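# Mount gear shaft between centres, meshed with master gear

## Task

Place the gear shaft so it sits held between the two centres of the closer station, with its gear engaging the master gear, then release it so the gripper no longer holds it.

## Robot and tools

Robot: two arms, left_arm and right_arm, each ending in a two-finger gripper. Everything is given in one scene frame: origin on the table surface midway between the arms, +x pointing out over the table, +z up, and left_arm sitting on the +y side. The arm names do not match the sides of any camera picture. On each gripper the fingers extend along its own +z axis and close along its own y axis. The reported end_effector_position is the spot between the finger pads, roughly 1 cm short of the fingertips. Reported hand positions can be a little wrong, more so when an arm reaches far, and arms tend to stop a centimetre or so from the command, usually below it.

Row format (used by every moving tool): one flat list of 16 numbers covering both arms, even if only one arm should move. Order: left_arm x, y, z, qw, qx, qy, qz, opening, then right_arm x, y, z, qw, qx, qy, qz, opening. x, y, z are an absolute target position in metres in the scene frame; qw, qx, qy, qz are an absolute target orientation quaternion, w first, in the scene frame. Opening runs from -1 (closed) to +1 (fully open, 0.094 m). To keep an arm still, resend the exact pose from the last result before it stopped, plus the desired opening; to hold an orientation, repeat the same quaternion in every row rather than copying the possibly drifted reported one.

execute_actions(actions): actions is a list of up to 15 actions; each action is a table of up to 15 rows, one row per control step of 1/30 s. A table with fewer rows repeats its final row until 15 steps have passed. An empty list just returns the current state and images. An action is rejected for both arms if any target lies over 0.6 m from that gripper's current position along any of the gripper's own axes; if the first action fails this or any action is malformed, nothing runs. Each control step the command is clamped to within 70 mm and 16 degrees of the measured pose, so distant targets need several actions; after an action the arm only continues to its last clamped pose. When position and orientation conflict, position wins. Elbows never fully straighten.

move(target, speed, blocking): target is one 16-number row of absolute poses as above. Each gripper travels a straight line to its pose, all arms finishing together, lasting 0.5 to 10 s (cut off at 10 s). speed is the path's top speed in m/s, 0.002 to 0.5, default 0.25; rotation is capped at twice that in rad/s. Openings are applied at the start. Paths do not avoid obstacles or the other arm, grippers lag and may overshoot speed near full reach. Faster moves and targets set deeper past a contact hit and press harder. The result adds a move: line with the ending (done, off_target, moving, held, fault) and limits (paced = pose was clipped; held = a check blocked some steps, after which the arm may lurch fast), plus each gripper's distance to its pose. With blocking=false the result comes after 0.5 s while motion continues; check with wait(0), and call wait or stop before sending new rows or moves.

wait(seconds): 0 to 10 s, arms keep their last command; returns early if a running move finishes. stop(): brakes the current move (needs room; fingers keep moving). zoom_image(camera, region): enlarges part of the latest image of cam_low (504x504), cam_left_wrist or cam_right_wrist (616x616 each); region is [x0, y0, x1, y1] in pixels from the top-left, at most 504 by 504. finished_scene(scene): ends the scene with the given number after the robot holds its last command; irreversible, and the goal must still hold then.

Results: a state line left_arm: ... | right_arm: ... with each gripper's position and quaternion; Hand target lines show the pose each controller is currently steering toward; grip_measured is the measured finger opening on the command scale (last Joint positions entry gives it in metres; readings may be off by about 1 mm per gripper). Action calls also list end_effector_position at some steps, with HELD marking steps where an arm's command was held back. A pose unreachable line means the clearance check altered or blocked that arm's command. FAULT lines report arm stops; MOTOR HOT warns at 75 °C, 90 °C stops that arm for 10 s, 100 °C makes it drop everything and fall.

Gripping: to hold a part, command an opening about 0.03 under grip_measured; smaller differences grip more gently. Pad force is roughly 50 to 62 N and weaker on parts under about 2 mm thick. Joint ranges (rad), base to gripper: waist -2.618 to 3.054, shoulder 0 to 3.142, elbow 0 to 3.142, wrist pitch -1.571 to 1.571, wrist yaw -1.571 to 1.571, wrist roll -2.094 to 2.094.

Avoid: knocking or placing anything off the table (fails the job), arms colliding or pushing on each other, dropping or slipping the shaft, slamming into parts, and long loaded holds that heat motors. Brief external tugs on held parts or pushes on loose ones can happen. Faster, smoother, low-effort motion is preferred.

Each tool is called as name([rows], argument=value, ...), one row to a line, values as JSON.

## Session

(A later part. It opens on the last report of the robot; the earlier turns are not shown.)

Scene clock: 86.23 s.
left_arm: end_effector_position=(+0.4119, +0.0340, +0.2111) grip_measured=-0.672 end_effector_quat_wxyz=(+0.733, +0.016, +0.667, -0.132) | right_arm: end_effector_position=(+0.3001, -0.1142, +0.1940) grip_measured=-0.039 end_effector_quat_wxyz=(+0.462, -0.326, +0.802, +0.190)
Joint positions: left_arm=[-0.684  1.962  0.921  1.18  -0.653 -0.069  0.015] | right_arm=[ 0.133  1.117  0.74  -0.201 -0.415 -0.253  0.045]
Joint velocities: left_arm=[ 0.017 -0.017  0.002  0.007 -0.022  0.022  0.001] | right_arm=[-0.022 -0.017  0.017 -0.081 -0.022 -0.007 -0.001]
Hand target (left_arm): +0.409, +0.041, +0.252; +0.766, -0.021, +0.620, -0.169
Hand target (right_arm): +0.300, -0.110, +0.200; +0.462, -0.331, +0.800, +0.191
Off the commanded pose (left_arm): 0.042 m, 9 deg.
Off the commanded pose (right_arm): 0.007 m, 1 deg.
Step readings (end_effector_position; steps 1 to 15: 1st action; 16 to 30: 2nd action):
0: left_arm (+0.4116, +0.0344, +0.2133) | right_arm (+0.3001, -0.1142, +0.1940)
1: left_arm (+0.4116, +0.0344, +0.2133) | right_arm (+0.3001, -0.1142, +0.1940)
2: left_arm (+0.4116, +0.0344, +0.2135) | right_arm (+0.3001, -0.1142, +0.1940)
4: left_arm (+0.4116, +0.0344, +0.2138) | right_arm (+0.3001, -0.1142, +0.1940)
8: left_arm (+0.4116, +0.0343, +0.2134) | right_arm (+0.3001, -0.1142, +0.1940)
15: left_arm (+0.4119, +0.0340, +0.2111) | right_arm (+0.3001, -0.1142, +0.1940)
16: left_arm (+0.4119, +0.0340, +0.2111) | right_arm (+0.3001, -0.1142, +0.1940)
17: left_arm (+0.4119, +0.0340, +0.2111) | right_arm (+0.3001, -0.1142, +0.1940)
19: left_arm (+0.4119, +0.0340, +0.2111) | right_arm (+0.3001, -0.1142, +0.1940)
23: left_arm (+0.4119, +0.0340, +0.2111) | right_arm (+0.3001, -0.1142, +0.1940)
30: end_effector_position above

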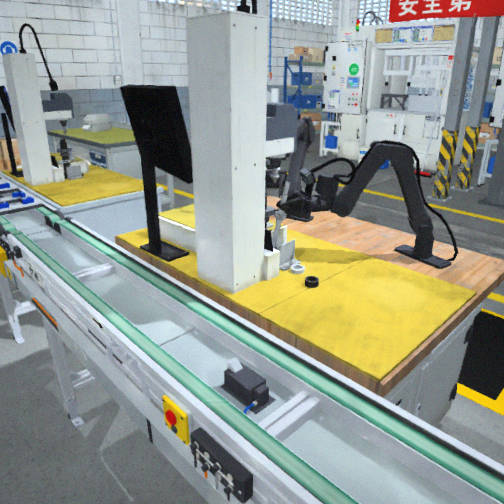

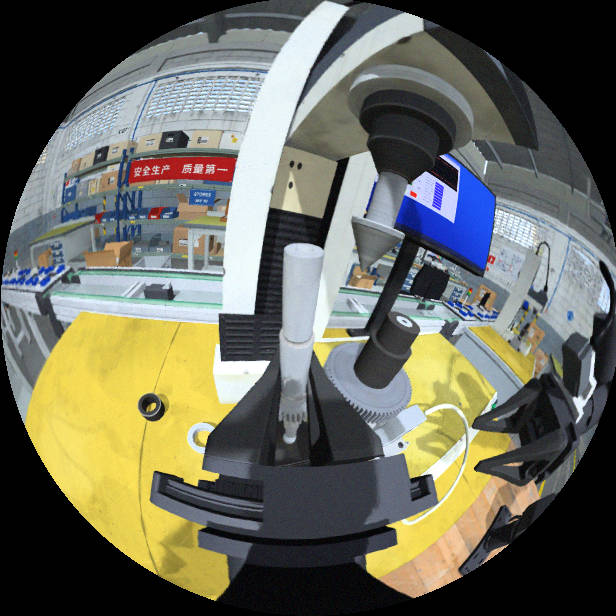

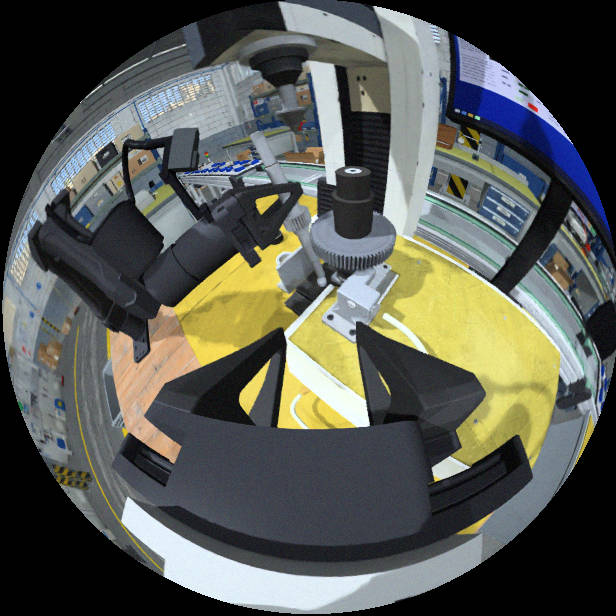

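execute_actions([
  [[0.4098,0.0402,0.252,0.768,-0.021,0.618,-0.169,-0.71,0.300,-0.110,0.200,0.462,-0.331,0.800,0.191,-0.04],[0.4096,0.0404,0.251,0.767,-0.021,0.619,-0.169,-0.71,0.300,-0.110,0.200,0.462,-0.331,0.800,0.191,-0.04],[0.4094,0.0406,0.250,0.767,-0.021,0.620,-0.169,-0.71,0.300,-0.110,0.200,0.462,-0.331,0.800,0.191,-0.04],[0.4092,0.0408,0.249,0.766,-0.021,0.621,-0.169,-0.71,0.300,-0.110,0.200,0.462,-0.331,0.800,0.191,-0.04],[0.409,0.041,0.248,0.766,-0.021,0.621,-0.169,-0.71,0.300,-0.110,0.200,0.462,-0.331,0.800,0.191,-0.04],[0.409,0.041,0.247,0.766,-0.021,0.621,-0.169,-0.71,0.300,-0.110,0.200,0.462,-0.331,0.800,0.191,-0.04]],
  [[0.409,0.041,0.247,0.766,-0.021,0.621,-0.169,-0.71,0.300,-0.110,0.200,0.462,-0.331,0.800,0.191,-0.04]],
])

zoom_image(camera="cam_right_wrist", region=[270, 230, 370, 330])

zoom_image(camera="cam_left_wrist", region=[255, 380, 335, 470])

Scene clock: 88.07 s.
left_arm: end_effector_position=(+0.4100, +0.0362, +0.2100) grip_measured=-0.672 end_effector_quat_wxyz=(+0.734, +0.012, +0.665, -0.137) | right_arm: end_effector_position=(+0.3001, -0.1142, +0.1940) grip_measured=-0.039 end_effector_quat_wxyz=(+0.462, -0.326, +0.802, +0.190)
Joint positions: left_arm=[-0.684  1.962  0.907  1.202 -0.653 -0.077  0.015] | right_arm=[ 0.133  1.117  0.74  -0.201 -0.415 -0.253  0.045]
Joint velocities: left_arm=[-0.017 -0.002  0.007  0.022 -0.007  0.007  0.001] | right_arm=[-0.012 -0.017  0.007  0.022  0.037  0.037  0.001]
Hand target (left_arm): +0.408, +0.042, +0.246; +0.764, -0.021, +0.622, -0.169
Hand target (right_arm): +0.300, -0.110, +0.200; +0.462, -0.331, +0.800, +0.191
Off the commanded pose (left_arm): 0.037 m, 8 deg.
Off the commanded pose (right_arm): 0.007 m, 1 deg.
Step readings (end_effector_position; steps 1 to 15: 1st action; 16 to 30: 2nd action):
0: left_arm (+0.4119, +0.0340, +0.2111) | right_arm (+0.3001, -0.1142, +0.1940)
1: left_arm (+0.4118, +0.0341, +0.2110) | right_arm (+0.3001, -0.1142, +0.1940)
2: left_arm (+0.4116, +0.0344, +0.2107) | right_arm (+0.3001, -0.1142, +0.1940)
4: left_arm (+0.4111, +0.0350, +0.2102) | right_arm (+0.3001, -0.1142, +0.1940)
8: left_arm (+0.4103, +0.0359, +0.2097) | right_arm (+0.3001, -0.1142, +0.1940)
15: left_arm (+0.4101, +0.0362, +0.2098) | right_arm (+0.3001, -0.1142, +0.1940)
16: left_arm (+0.4100, +0.0362, +0.2099) | right_arm (+0.3001, -0.1142, +0.1940)
17: left_arm (+0.4100, +0.0362, +0.2099) | right_arm (+0.3001, -0.1142, +0.1940)
19: left_arm (+0.4100, +0.0362, +0.2099) | right_arm (+0.3001, -0.1142, +0.1940)
23: left_arm (+0.4100, +0.0362, +0.2100) | right_arm (+0.3001, -0.1142, +0.1940)
30: end_effector_position above

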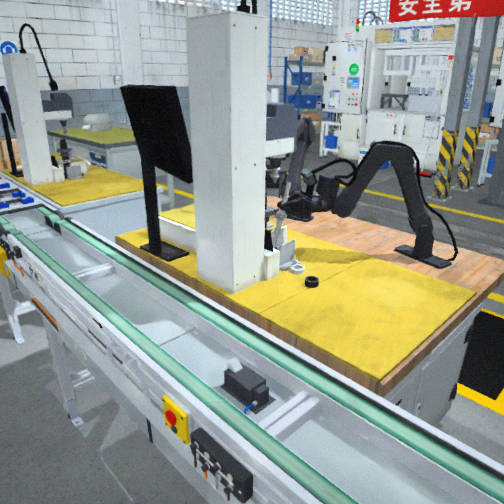

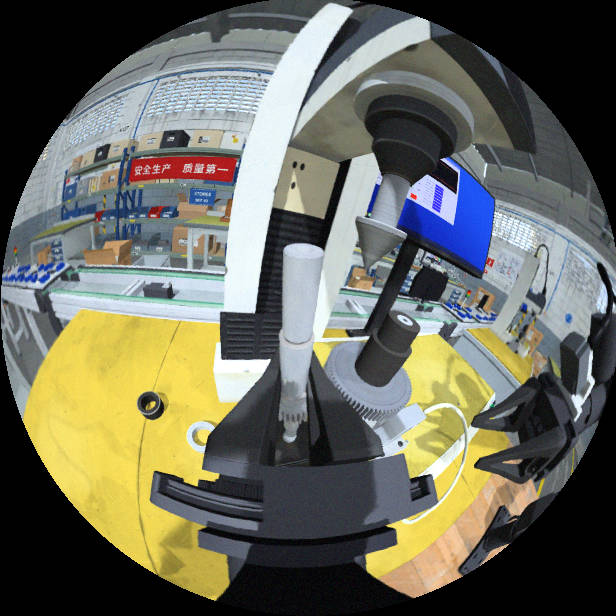

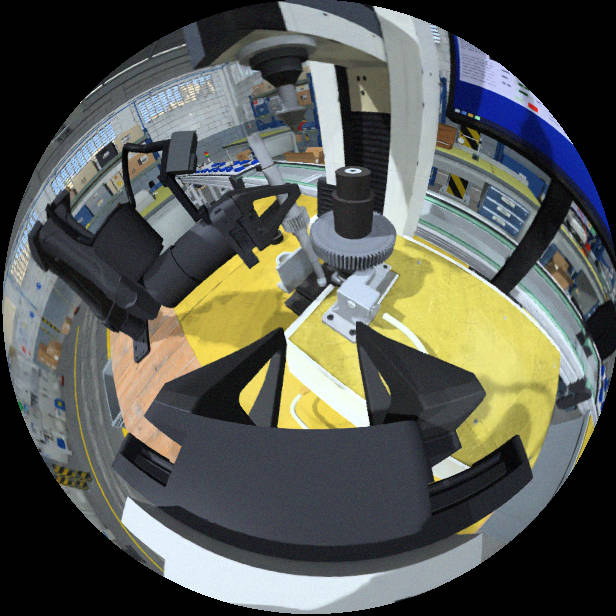

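Region (270, 230, 370, 330) of cam_right_wrist's 616x616 image, scaled by 5.040, with more detail than that image has.

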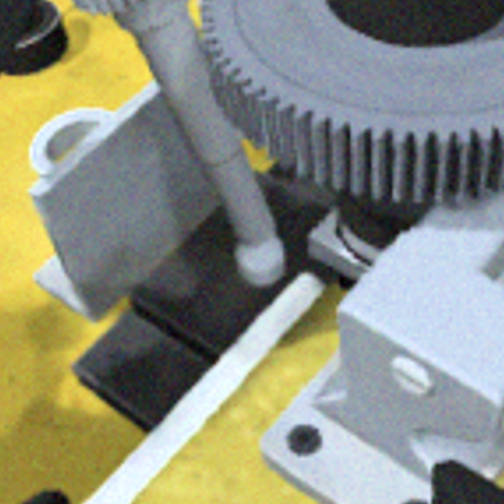

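Region (255, 380, 335, 470) of cam_left_wrist's 616x616 image, scaled by 5.600, with more detail than that image has.

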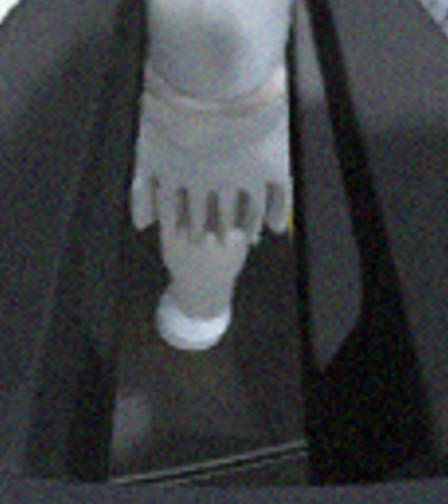

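execute_actions([
  [[0.409,0.0405,0.2455,0.764,-0.019,0.624,-0.167,-0.71,0.300,-0.110,0.200,0.462,-0.331,0.800,0.191,-0.04],[0.409,0.040,0.244,0.762,-0.017,0.627,-0.165,-0.71,0.300,-0.110,0.200,0.462,-0.331,0.800,0.191,-0.04],[0.4092,0.0395,0.2425,0.760,-0.015,0.630,-0.163,-0.71,0.300,-0.110,0.200,0.462,-0.331,0.800,0.191,-0.04],[0.4094,0.039,0.241,0.758,-0.013,0.632,-0.161,-0.71,0.300,-0.110,0.200,0.462,-0.331,0.800,0.191,-0.04],[0.4096,0.0385,0.2395,0.756,-0.011,0.635,-0.159,-0.71,0.300,-0.110,0.200,0.462,-0.331,0.800,0.191,-0.04],[0.4098,0.038,0.238,0.754,-0.009,0.638,-0.157,-0.71,0.300,-0.110,0.200,0.462,-0.331,0.800,0.191,-0.04],[0.410,0.0375,0.2365,0.752,-0.007,0.641,-0.155,-0.71,0.300,-0.110,0.200,0.462,-0.331,0.800,0.191,-0.04],[0.410,0.037,0.235,0.750,-0.005,0.644,-0.153,-0.71,0.300,-0.110,0.200,0.462,-0.331,0.800,0.191,-0.04],[0.410,0.037,0.2335,0.748,-0.003,0.646,-0.151,-0.71,0.300,-0.110,0.200,0.462,-0.331,0.800,0.191,-0.04],[0.410,0.037,0.232,0.746,-0.001,0.649,-0.149,-0.71,0.300,-0.110,0.200,0.462,-0.331,0.800,0.191,-0.04],[0.410,0.037,0.2305,0.744,0.001,0.652,-0.147,-0.71,0.300,-0.110,0.200,0.462,-0.331,0.800,0.191,-0.04],[0.410,0.037,0.229,0.742,0.003,0.654,-0.145,-0.71,0.300,-0.110,0.200,0.462,-0.331,0.800,0.191,-0.04]],
])

zoom_image(camera="cam_right_wrist", region=[270, 230, 370, 330])

zoom_image(camera="cam_left_wrist", region=[255, 380, 335, 470])

Scene clock: 90.03 s.
left_arm: end_effector_position=(+0.4102, +0.0360, +0.2081) grip_measured=-0.672 end_effector_quat_wxyz=(+0.732, +0.013, +0.667, -0.136) | right_arm: end_effector_position=(+0.3001, -0.1142, +0.1940) grip_measured=-0.039 end_effector_quat_wxyz=(+0.462, -0.326, +0.802, +0.190)
Joint positions: left_arm=[-0.684  1.962  0.907  1.193 -0.653 -0.081  0.015] | right_arm=[ 0.133  1.117  0.74  -0.201 -0.415 -0.253  0.045]
Joint velocities: left_arm=[ 0.002  0.012  0.007  0.007  0.081  0.022 -0.001] | right_arm=[ 0.007 -0.002 -0.012  0.066 -0.022 -0.022 -0.001]
Hand target (left_arm): +0.410, +0.037, +0.229; +0.742, +0.003, +0.654, -0.145
Hand target (right_arm): +0.300, -0.110, +0.200; +0.462, -0.331, +0.800, +0.191
Off the commanded pose (left_arm): 0.021 m, 2 deg.
Off the commanded pose (right_arm): 0.007 m, 1 deg.
Step readings (end_effector_position):
0: left_arm (+0.4100, +0.0362, +0.2100) | right_arm (+0.3001, -0.1142, +0.1940)
1: left_arm (+0.4100, +0.0362, +0.2100) | right_arm (+0.3001, -0.1142, +0.1940)
2: left_arm (+0.4100, +0.0362, +0.2100) | right_arm (+0.3001, -0.1142, +0.1940)
4: left_arm (+0.4100, +0.0362, +0.2099) | right_arm (+0.3001, -0.1142, +0.1940)
8: left_arm (+0.4101, +0.0361, +0.2088) | right_arm (+0.3001, -0.1142, +0.1940)
15: end_effector_position above

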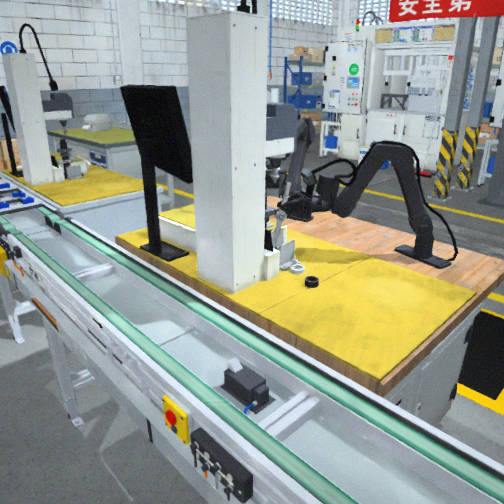

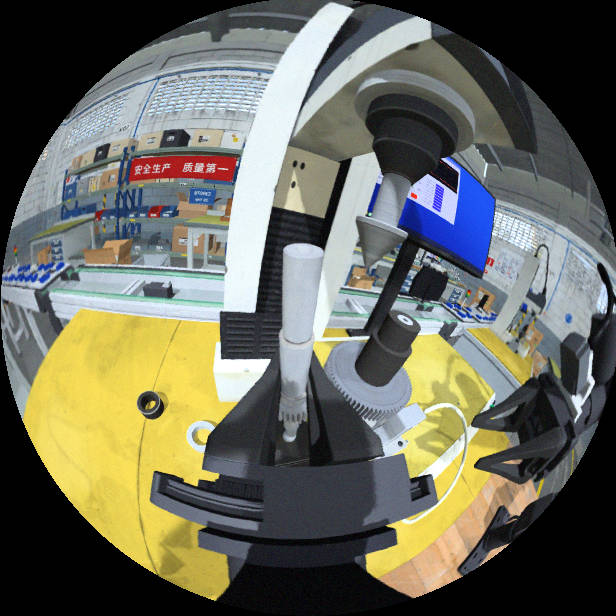

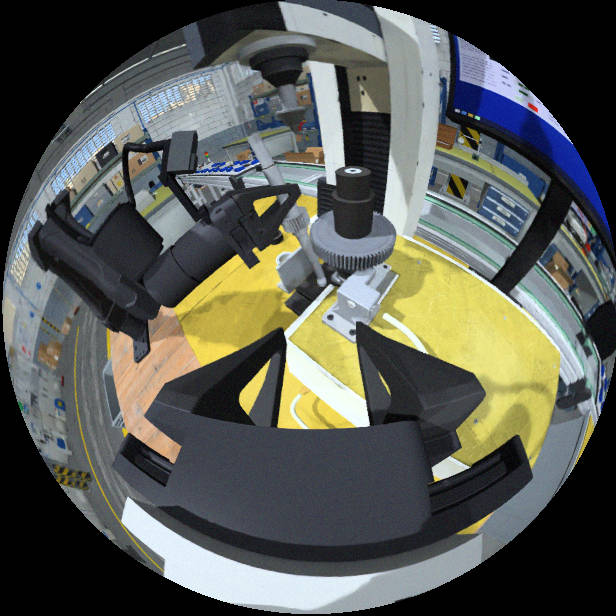

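Region (270, 230, 370, 330) of cam_right_wrist's 616x616 image, scaled by 5.040, with more detail than that image has.

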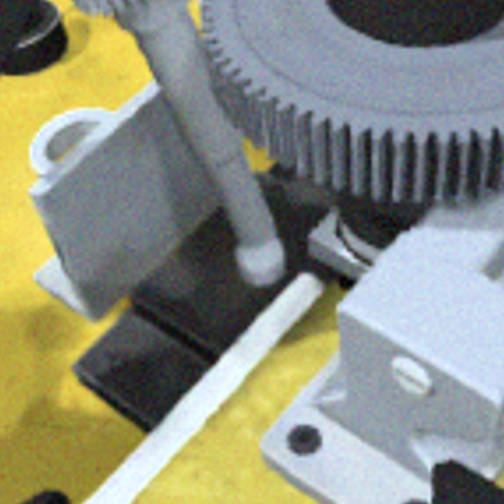

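Region (255, 380, 335, 470) of cam_left_wrist's 616x616 image, scaled by 5.600, with more detail than that image has.

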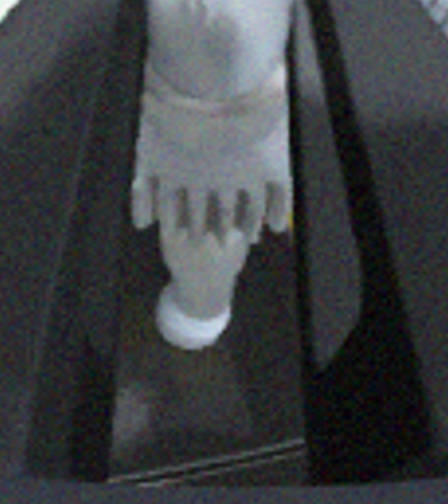

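move(target=[0.411, 0.021, 0.215, 0.736, 0.047, 0.667, -0.103, -0.71, 0.36, -0.115, 0.305, 0.6040, -0.3875, 0.5534, 0.4229, -0.04], speed=0.2)

Scene clock: 94.93 s.
left_arm: end_effector_position=(+0.4092, +0.0251, +0.2090) grip_measured=-0.672 end_effector_quat_wxyz=(+0.733, +0.044, +0.669, -0.113) | right_arm: end_effector_position=(+0.3561, -0.1143, +0.3026) grip_measured=-0.038 end_effector_quat_wxyz=(+0.601, -0.391, +0.557, +0.419)
Joint positions: left_arm=[-0.699  1.968  0.936  1.159 -0.652 -0.01   0.015] | right_arm=[-0.151  1.542  0.86   0.892 -1.207  0.194  0.045]
Joint velocities: left_arm=[-0.002  0.002  0.002 -0.051  0.007 -0.022 -0.   ] | right_arm=[ 0.002 -0.007 -0.002 -0.066  0.022  0.037 -0.001]
Hand target (left_arm): +0.411, +0.021, +0.215; +0.736, +0.047, +0.667, -0.103
Hand target (right_arm): +0.358, -0.117, +0.304; +0.604, -0.391, +0.554, +0.418
Off the commanded pose (left_arm): 0.007 m, 1 deg.
Off the commanded pose (right_arm): 0.005 m, 1 deg.
move: done

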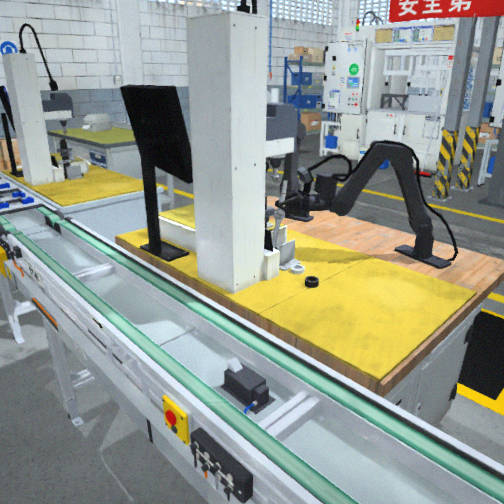

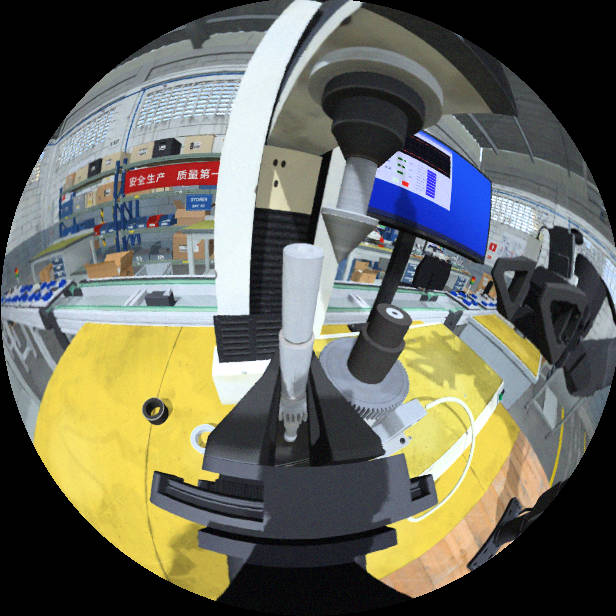

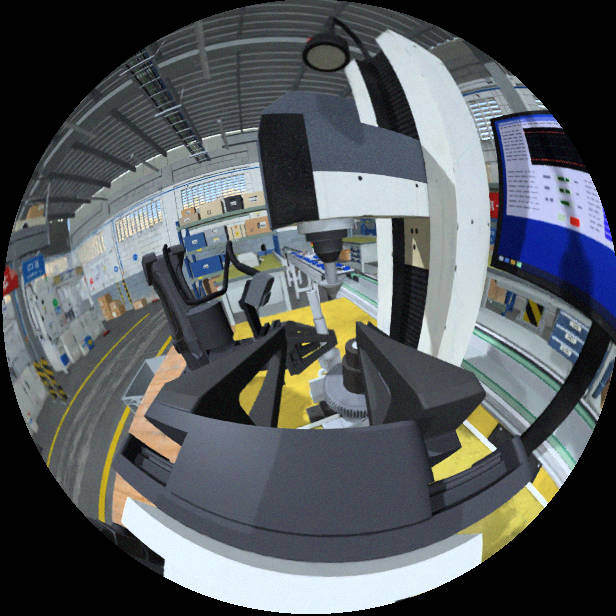

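zoom_image(camera="cam_right_wrist", region=[270, 220, 400, 350])

zoom_image(camera="cam_left_wrist", region=[260, 170, 400, 310])

Region (270, 220, 400, 350) of cam_right_wrist's 616x616 image, scaled by 3.877, with more detail than that image has.

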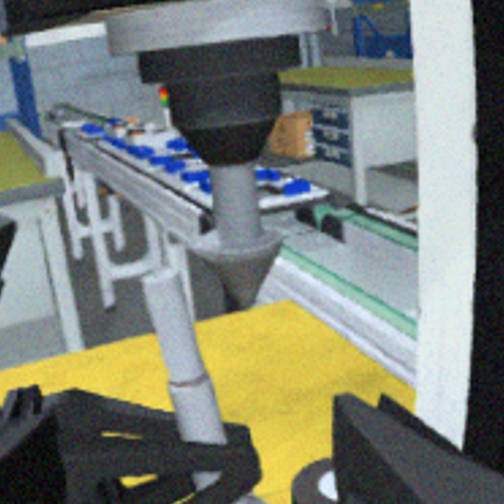

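Region (260, 170, 400, 310) of cam_left_wrist's 616x616 image, scaled by 3.600, with more detail than that image has.

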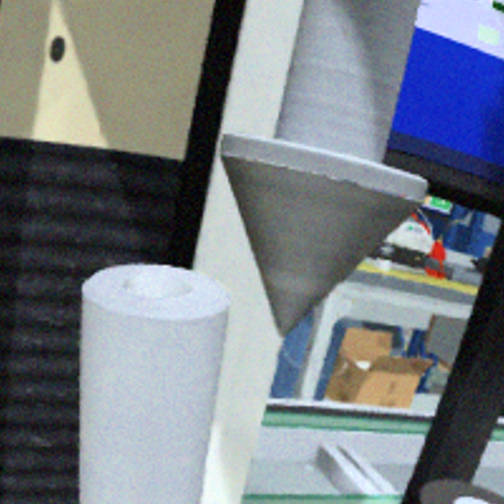

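move(target=[0.417, 0.020, 0.215, 0.724, 0.048, 0.680, -0.102, -0.71, 0.394, -0.058, 0.307, 0.6040, -0.3875, 0.5534, 0.4229, -0.04], speed=0.15)

zoom_image(camera="cam_right_wrist", region=[250, 230, 400, 380])

zoom_image(camera="cam_left_wrist", region=[260, 140, 460, 340])

Scene clock: 97.93 s.
left_arm: end_effector_position=(+0.4135, +0.0214, +0.2088) grip_measured=-0.672 end_effector_quat_wxyz=(+0.726, +0.048, +0.677, -0.105) | right_arm: end_effector_position=(+0.3907, -0.0608, +0.3027) grip_measured=-0.038 end_effector_quat_wxyz=(+0.601, -0.387, +0.554, +0.427)
Joint positions: left_arm=[-0.699  1.968  0.967  1.099 -0.659 -0.013  0.015] | right_arm=[ 0.001  1.69   1.015  0.854 -1.061  0.165  0.045]
Joint velocities: left_arm=[-0.002 -0.022  0.007  0.037 -0.007 -0.081  0.   ] | right_arm=[-0.017 -0.012 -0.007 -0.037  0.007 -0.051  0.   ]
Hand target (left_arm): +0.417, +0.020, +0.215; +0.725, +0.048, +0.680, -0.102
Hand target (right_arm): +0.395, -0.059, +0.307; +0.604, -0.387, +0.553, +0.423
Off the commanded pose (left_arm): 0.007 m, 1 deg.
Off the commanded pose (right_arm): 0.006 m, 1 deg.
move: done

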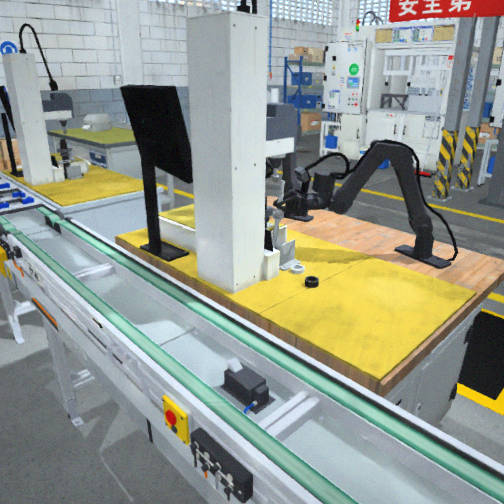

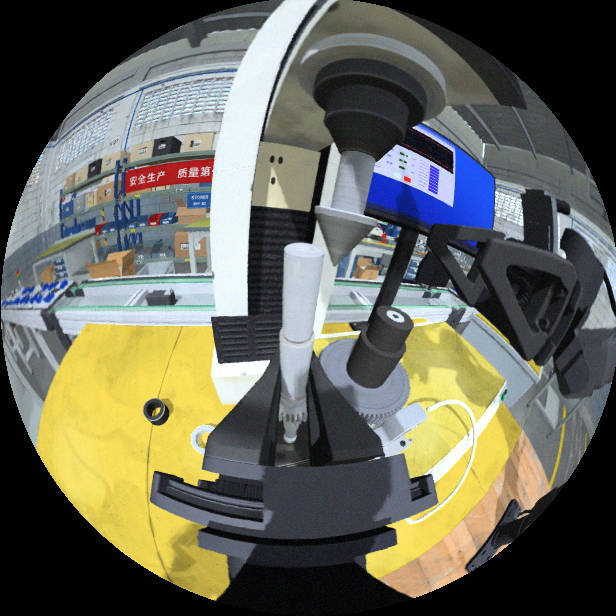

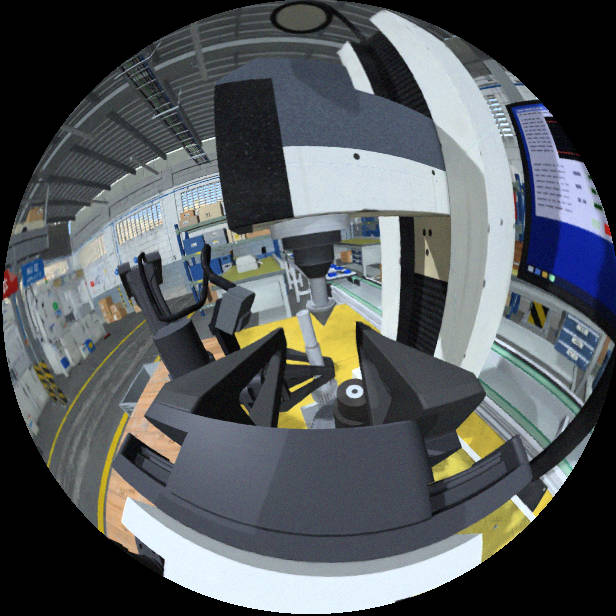

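Region (250, 230, 400, 380) of cam_right_wrist's 616x616 image, scaled by 3.360, with more detail than that image has.

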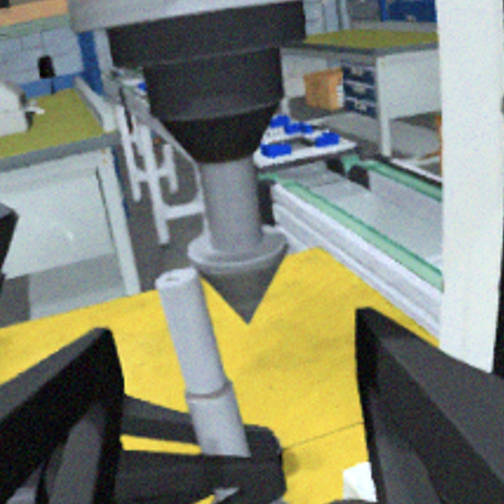

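Region (260, 140, 460, 340) of cam_left_wrist's 616x616 image, scaled by 2.520, with more detail than that image has.

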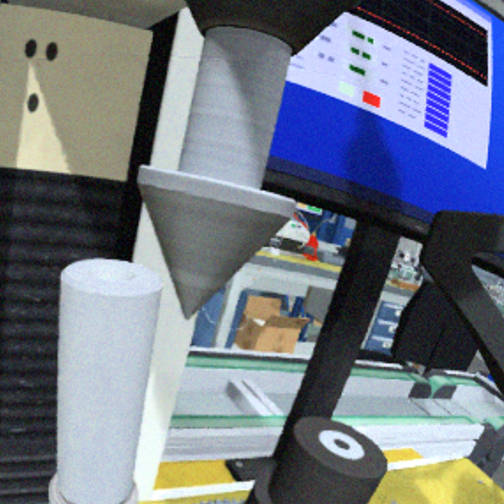

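move(target=[0.417, 0.020, 0.215, 0.724, 0.048, 0.680, -0.102, -0.71, 0.415, -0.001, 0.311, 0.6040, -0.3875, 0.5534, 0.4229, -0.04], speed=0.12)

zoom_image(camera="cam_right_wrist", region=[250, 250, 400, 400])

zoom_image(camera="cam_left_wrist", region=[240, 120, 460, 340])

Scene clock: 100.27 s.
left_arm: end_effector_position=(+0.4135, +0.0215, +0.2087) grip_measured=-0.672 end_effector_quat_wxyz=(+0.726, +0.048, +0.678, -0.105) | right_arm: end_effector_position=(+0.4123, -0.0040, +0.3073) grip_measured=-0.038 end_effector_quat_wxyz=(+0.602, -0.387, +0.553, +0.427)
Joint positions: left_arm=[-0.699  1.968  0.967  1.099 -0.659 -0.013  0.015] | right_arm=[ 0.139  1.801  1.176  0.772 -0.925  0.126  0.045]
Joint velocities: left_arm=[-0.012 -0.007 -0.012  0.007  0.022 -0.007  0.001] | right_arm=[ 0.022 -0.012  0.002 -0.037  0.022  0.022 -0.   ]
Hand target (left_arm): +0.417, +0.020, +0.215; +0.725, +0.048, +0.680, -0.102
Hand target (right_arm): +0.416, -0.002, +0.311; +0.604, -0.387, +0.553, +0.423
Off the commanded pose (left_arm): 0.007 m, 1 deg.
Off the commanded pose (right_arm): 0.005 m, 1 deg.
move: done

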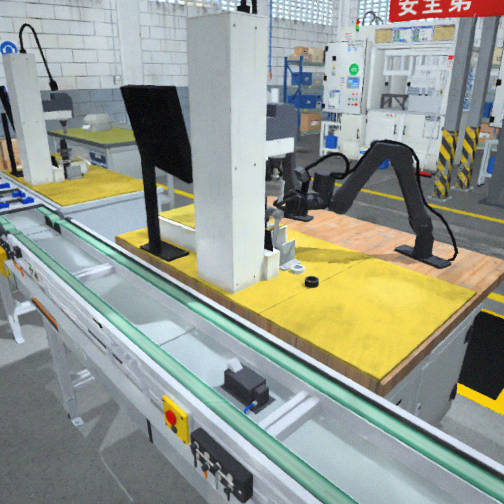

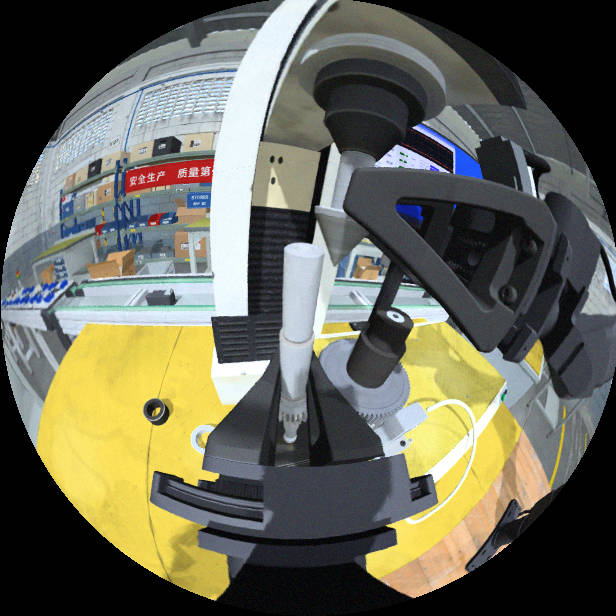

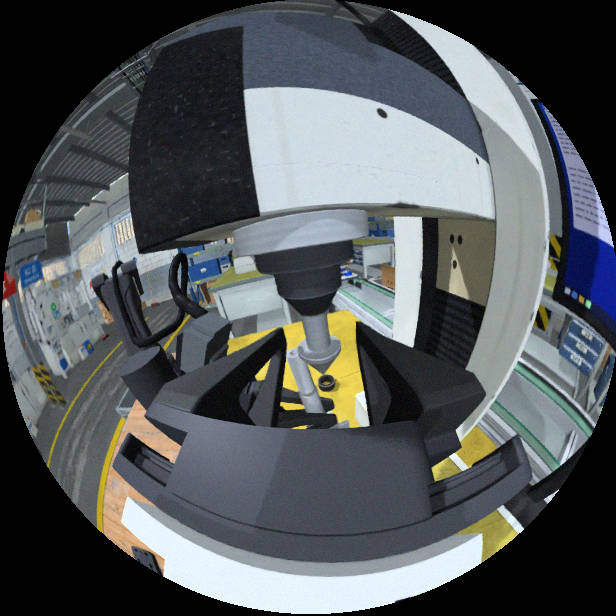

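Region (250, 250, 400, 400) of cam_right_wrist's 616x616 image, scaled by 3.360, with more detail than that image has.

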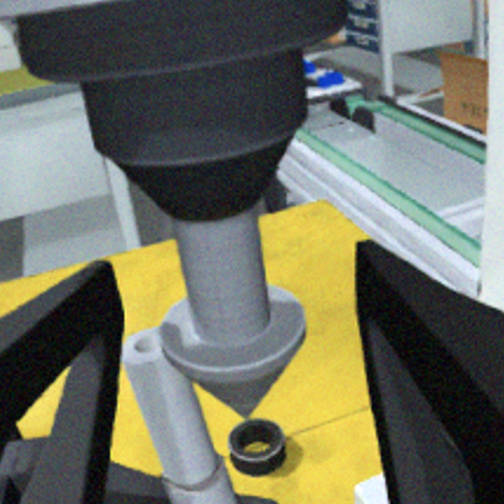

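Region (240, 120, 460, 340) of cam_left_wrist's 616x616 image, scaled by 2.291, with more detail than that image has.

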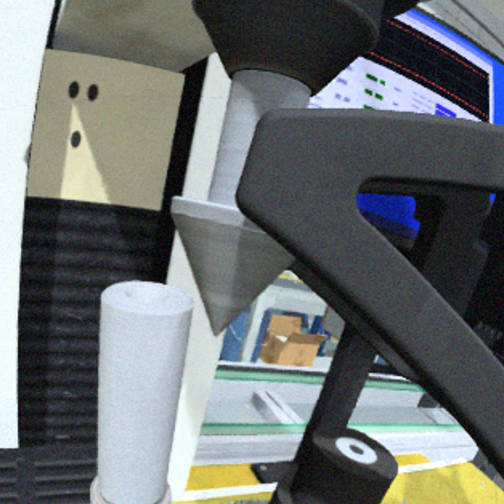

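execute_actions([
  [[0.417,0.020,0.215,0.724,0.048,0.680,-0.102,-0.71,0.4155,0.000,0.310,0.6040,-0.3875,0.5534,0.4229,-0.1],[0.417,0.020,0.215,0.724,0.048,0.680,-0.102,-0.71,0.416,0.0015,0.309,0.6040,-0.3875,0.5534,0.4229,-0.15],[0.417,0.020,0.215,0.724,0.048,0.680,-0.102,-0.71,0.4165,0.003,0.308,0.6040,-0.3875,0.5534,0.4229,-0.2],[0.417,0.020,0.215,0.724,0.048,0.680,-0.102,-0.71,0.417,0.0045,0.307,0.6040,-0.3875,0.5534,0.4229,-0.25],[0.417,0.020,0.215,0.724,0.048,0.680,-0.102,-0.71,0.4175,0.006,0.306,0.6040,-0.3875,0.5534,0.4229,-0.25],[0.417,0.020,0.215,0.724,0.048,0.680,-0.102,-0.71,0.418,0.0075,0.305,0.6040,-0.3875,0.5534,0.4229,-0.25],[0.417,0.020,0.215,0.724,0.048,0.680,-0.102,-0.71,0.4185,0.009,0.304,0.6040,-0.3875,0.5534,0.4229,-0.25]],
])

zoom_image(camera="cam_right_wrist", region=[250, 250, 400, 400])

zoom_image(camera="cam_left_wrist", region=[240, 120, 460, 340])

Scene clock: 102.67 s.
left_arm: end_effector_position=(+0.4136, +0.0217, +0.2087) grip_measured=-0.672 end_effector_quat_wxyz=(+0.726, +0.047, +0.678, -0.105) | right_arm: end_effector_position=(+0.4165, +0.0053, +0.2968) grip_measured=-0.248 end_effector_quat_wxyz=(+0.597, -0.384, +0.560, +0.428)
Joint positions: left_arm=[-0.699  1.968  0.967  1.099 -0.66  -0.014  0.015] | right_arm=[ 0.159  1.831  1.186  0.771 -0.902  0.119  0.035]
Joint velocities: left_arm=[-0.017 -0.002 -0.007  0.066  0.022  0.037  0.   ] | right_arm=[-0.002  0.007 -0.002  0.022 -0.007 -0.037  0.   ]
Hand target (left_arm): +0.417, +0.020, +0.215; +0.725, +0.048, +0.680, -0.102
Hand target (right_arm): +0.418, +0.009, +0.304; +0.604, -0.387, +0.553, +0.423
Off the commanded pose (left_arm): 0.007 m, 1 deg.
Off the commanded pose (right_arm): 0.008 m, 1 deg.
Step readings (end_effector_position):
0: left_arm (+0.4135, +0.0215, +0.2087) | right_arm (+0.4127, -0.0041, +0.3070)
1: left_arm (+0.4135, +0.0215, +0.2087) | right_arm (+0.4128, -0.0041, +0.3070)
2: left_arm (+0.4135, +0.0215, +0.2087) | right_arm (+0.4129, -0.0042, +0.3070)
4: left_arm (+0.4135, +0.0215, +0.2087) | right_arm (+0.4135, -0.0037, +0.3062)
8: left_arm (+0.4135, +0.0215, +0.2087) | right_arm (+0.4153, +0.0019, +0.3001)
15: end_effector_position above

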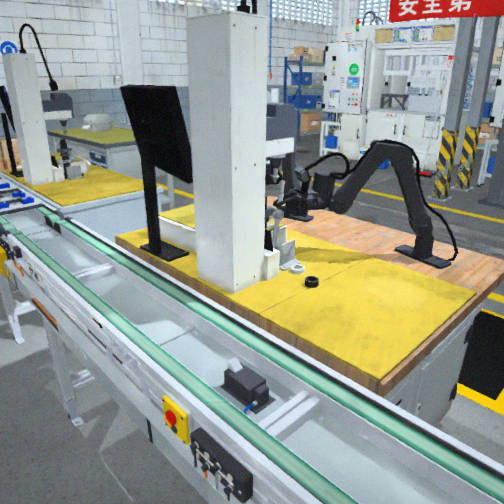

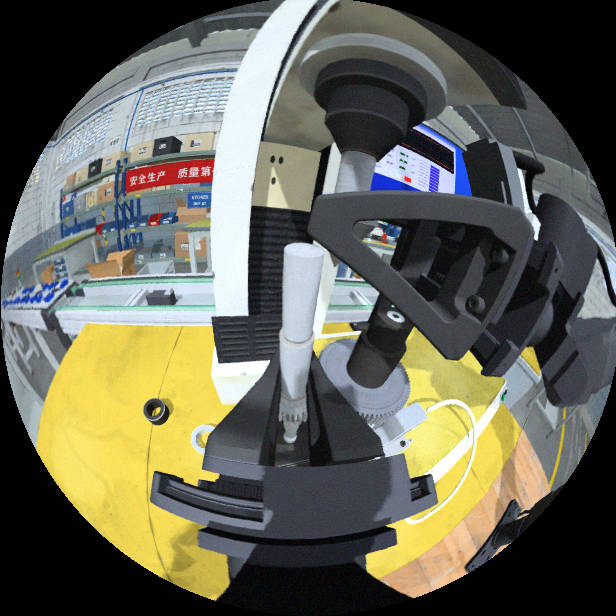

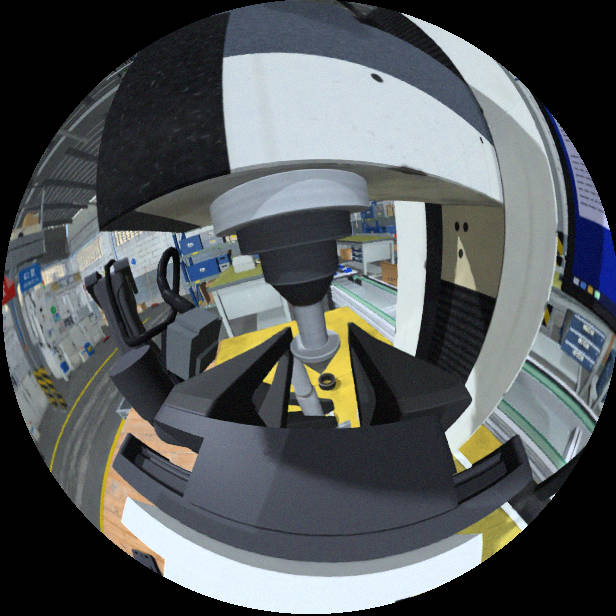

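Region (250, 250, 400, 400) of cam_right_wrist's 616x616 image, scaled by 3.360, with more detail than that image has.

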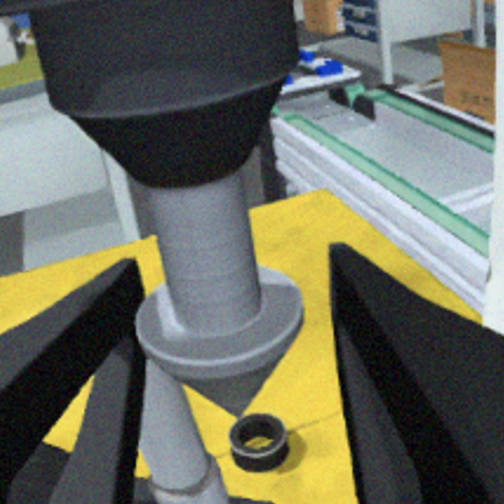

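Region (240, 120, 460, 340) of cam_left_wrist's 616x616 image, scaled by 2.291, with more detail than that image has.

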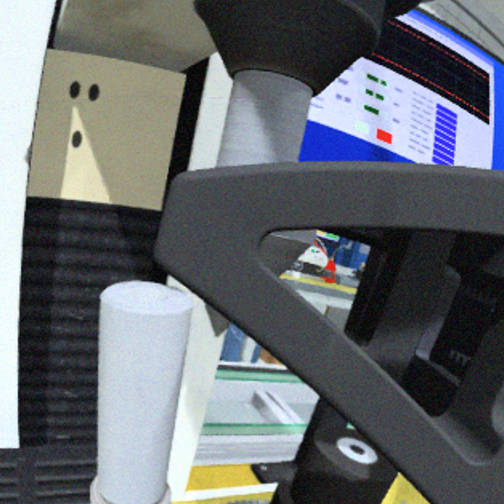

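execute_actions([
  [[0.417,0.020,0.215,0.724,0.048,0.680,-0.102,-0.71,0.418,0.009,0.305,0.6040,-0.3875,0.5534,0.4229,-0.25],[0.417,0.020,0.215,0.724,0.048,0.680,-0.102,-0.71,0.4175,0.009,0.3065,0.6040,-0.3875,0.5534,0.4229,-0.25],[0.417,0.020,0.215,0.724,0.048,0.680,-0.102,-0.71,0.417,0.009,0.308,0.6040,-0.3875,0.5534,0.4229,-0.25],[0.417,0.020,0.215,0.724,0.048,0.680,-0.102,-0.71,0.4165,0.009,0.3095,0.6040,-0.3875,0.5534,0.4229,-0.25],[0.417,0.020,0.215,0.724,0.048,0.680,-0.102,-0.71,0.416,0.009,0.311,0.6040,-0.3875,0.5534,0.4229,-0.25],[0.417,0.020,0.215,0.724,0.048,0.680,-0.102,-0.71,0.4155,0.009,0.312,0.6040,-0.3875,0.5534,0.4229,-0.25]],
])

zoom_image(camera="cam_right_wrist", region=[250, 250, 400, 400])

zoom_image(camera="cam_left_wrist", region=[240, 120, 460, 340])

Scene clock: 104.00 s.
left_arm: end_effector_position=(+0.4136, +0.0217, +0.2087) grip_measured=-0.672 end_effector_quat_wxyz=(+0.726, +0.047, +0.678, -0.105) | right_arm: end_effector_position=(+0.4171, +0.0051, +0.2961) grip_measured=-0.248 end_effector_quat_wxyz=(+0.596, -0.383, +0.562, +0.427)
Joint positions: left_arm=[-0.699  1.968  0.967  1.099 -0.66  -0.014  0.015] | right_arm=[ 0.159  1.831  1.186  0.767 -0.898  0.118  0.035]
Joint velocities: left_arm=[ 0.002  0.012 -0.007 -0.051  0.022  0.11  -0.   ] | right_arm=[-0.022 -0.017  0.002 -0.007 -0.022  0.051 -0.001]
Hand target (left_arm): +0.417, +0.020, +0.215; +0.725, +0.048, +0.680, -0.102
Hand target (right_arm): +0.415, +0.009, +0.312; +0.604, -0.387, +0.553, +0.423
Off the commanded pose (left_arm): 0.007 m, 1 deg.
Off the commanded pose (right_arm): 0.016 m, 2 deg.
Step readings (end_effector_position):
0: left_arm (+0.4136, +0.0217, +0.2087) | right_arm (+0.4167, +0.0052, +0.2968)
1: left_arm (+0.4136, +0.0217, +0.2087) | right_arm (+0.4168, +0.0052, +0.2968)
2: left_arm (+0.4136, +0.0217, +0.2087) | right_arm (+0.4168, +0.0052, +0.2968)
4: left_arm (+0.4136, +0.0217, +0.2087) | right_arm (+0.4169, +0.0051, +0.2968)
8: left_arm (+0.4136, +0.0217, +0.2087) | right_arm (+0.4171, +0.0051, +0.2961)
15: end_effector_position above

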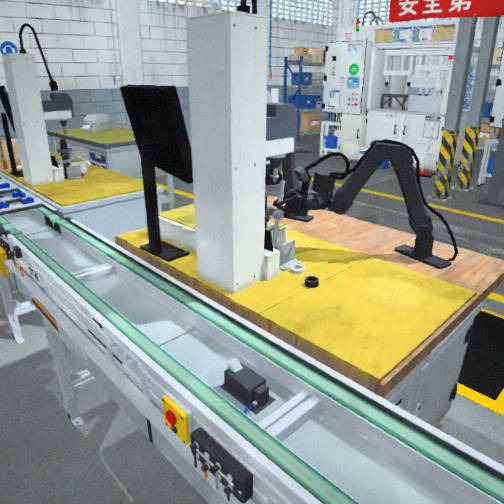

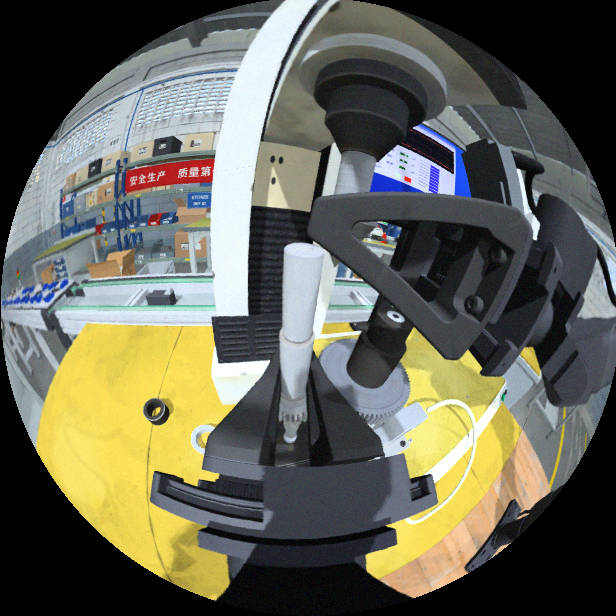

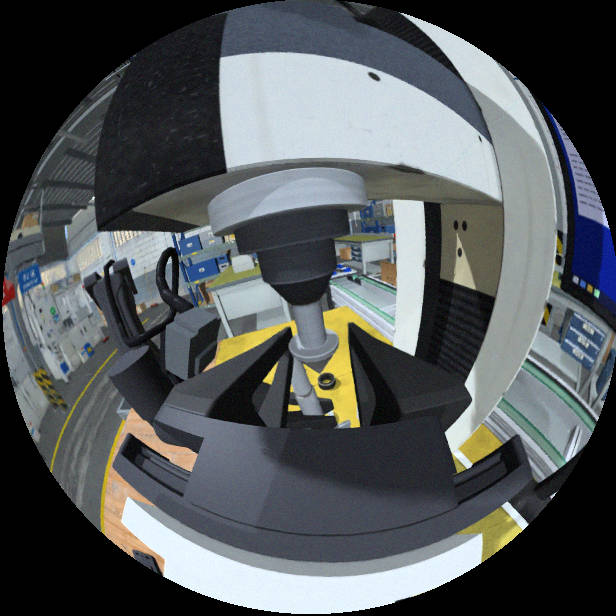

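Region (250, 250, 400, 400) of cam_right_wrist's 616x616 image, scaled by 3.360, with more detail than that image has.

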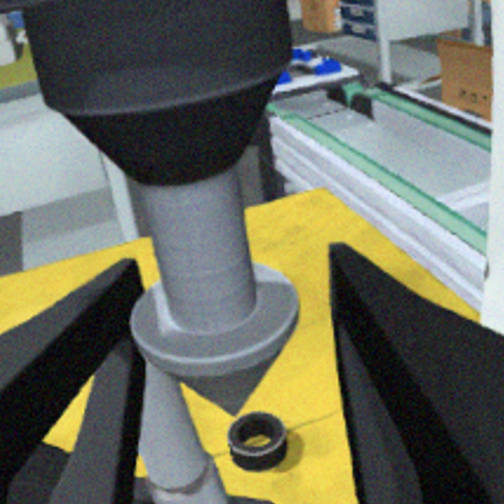

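Region (240, 120, 460, 340) of cam_left_wrist's 616x616 image, scaled by 2.291, with more detail than that image has.

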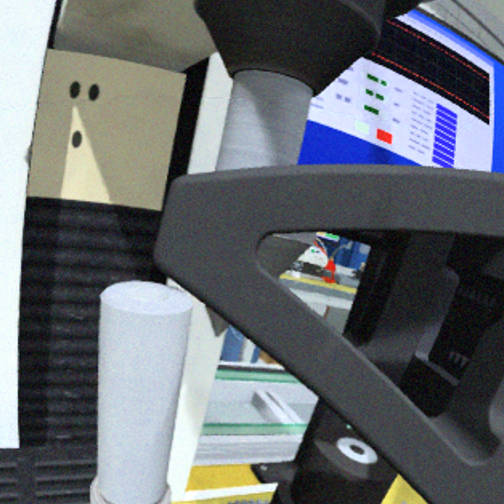

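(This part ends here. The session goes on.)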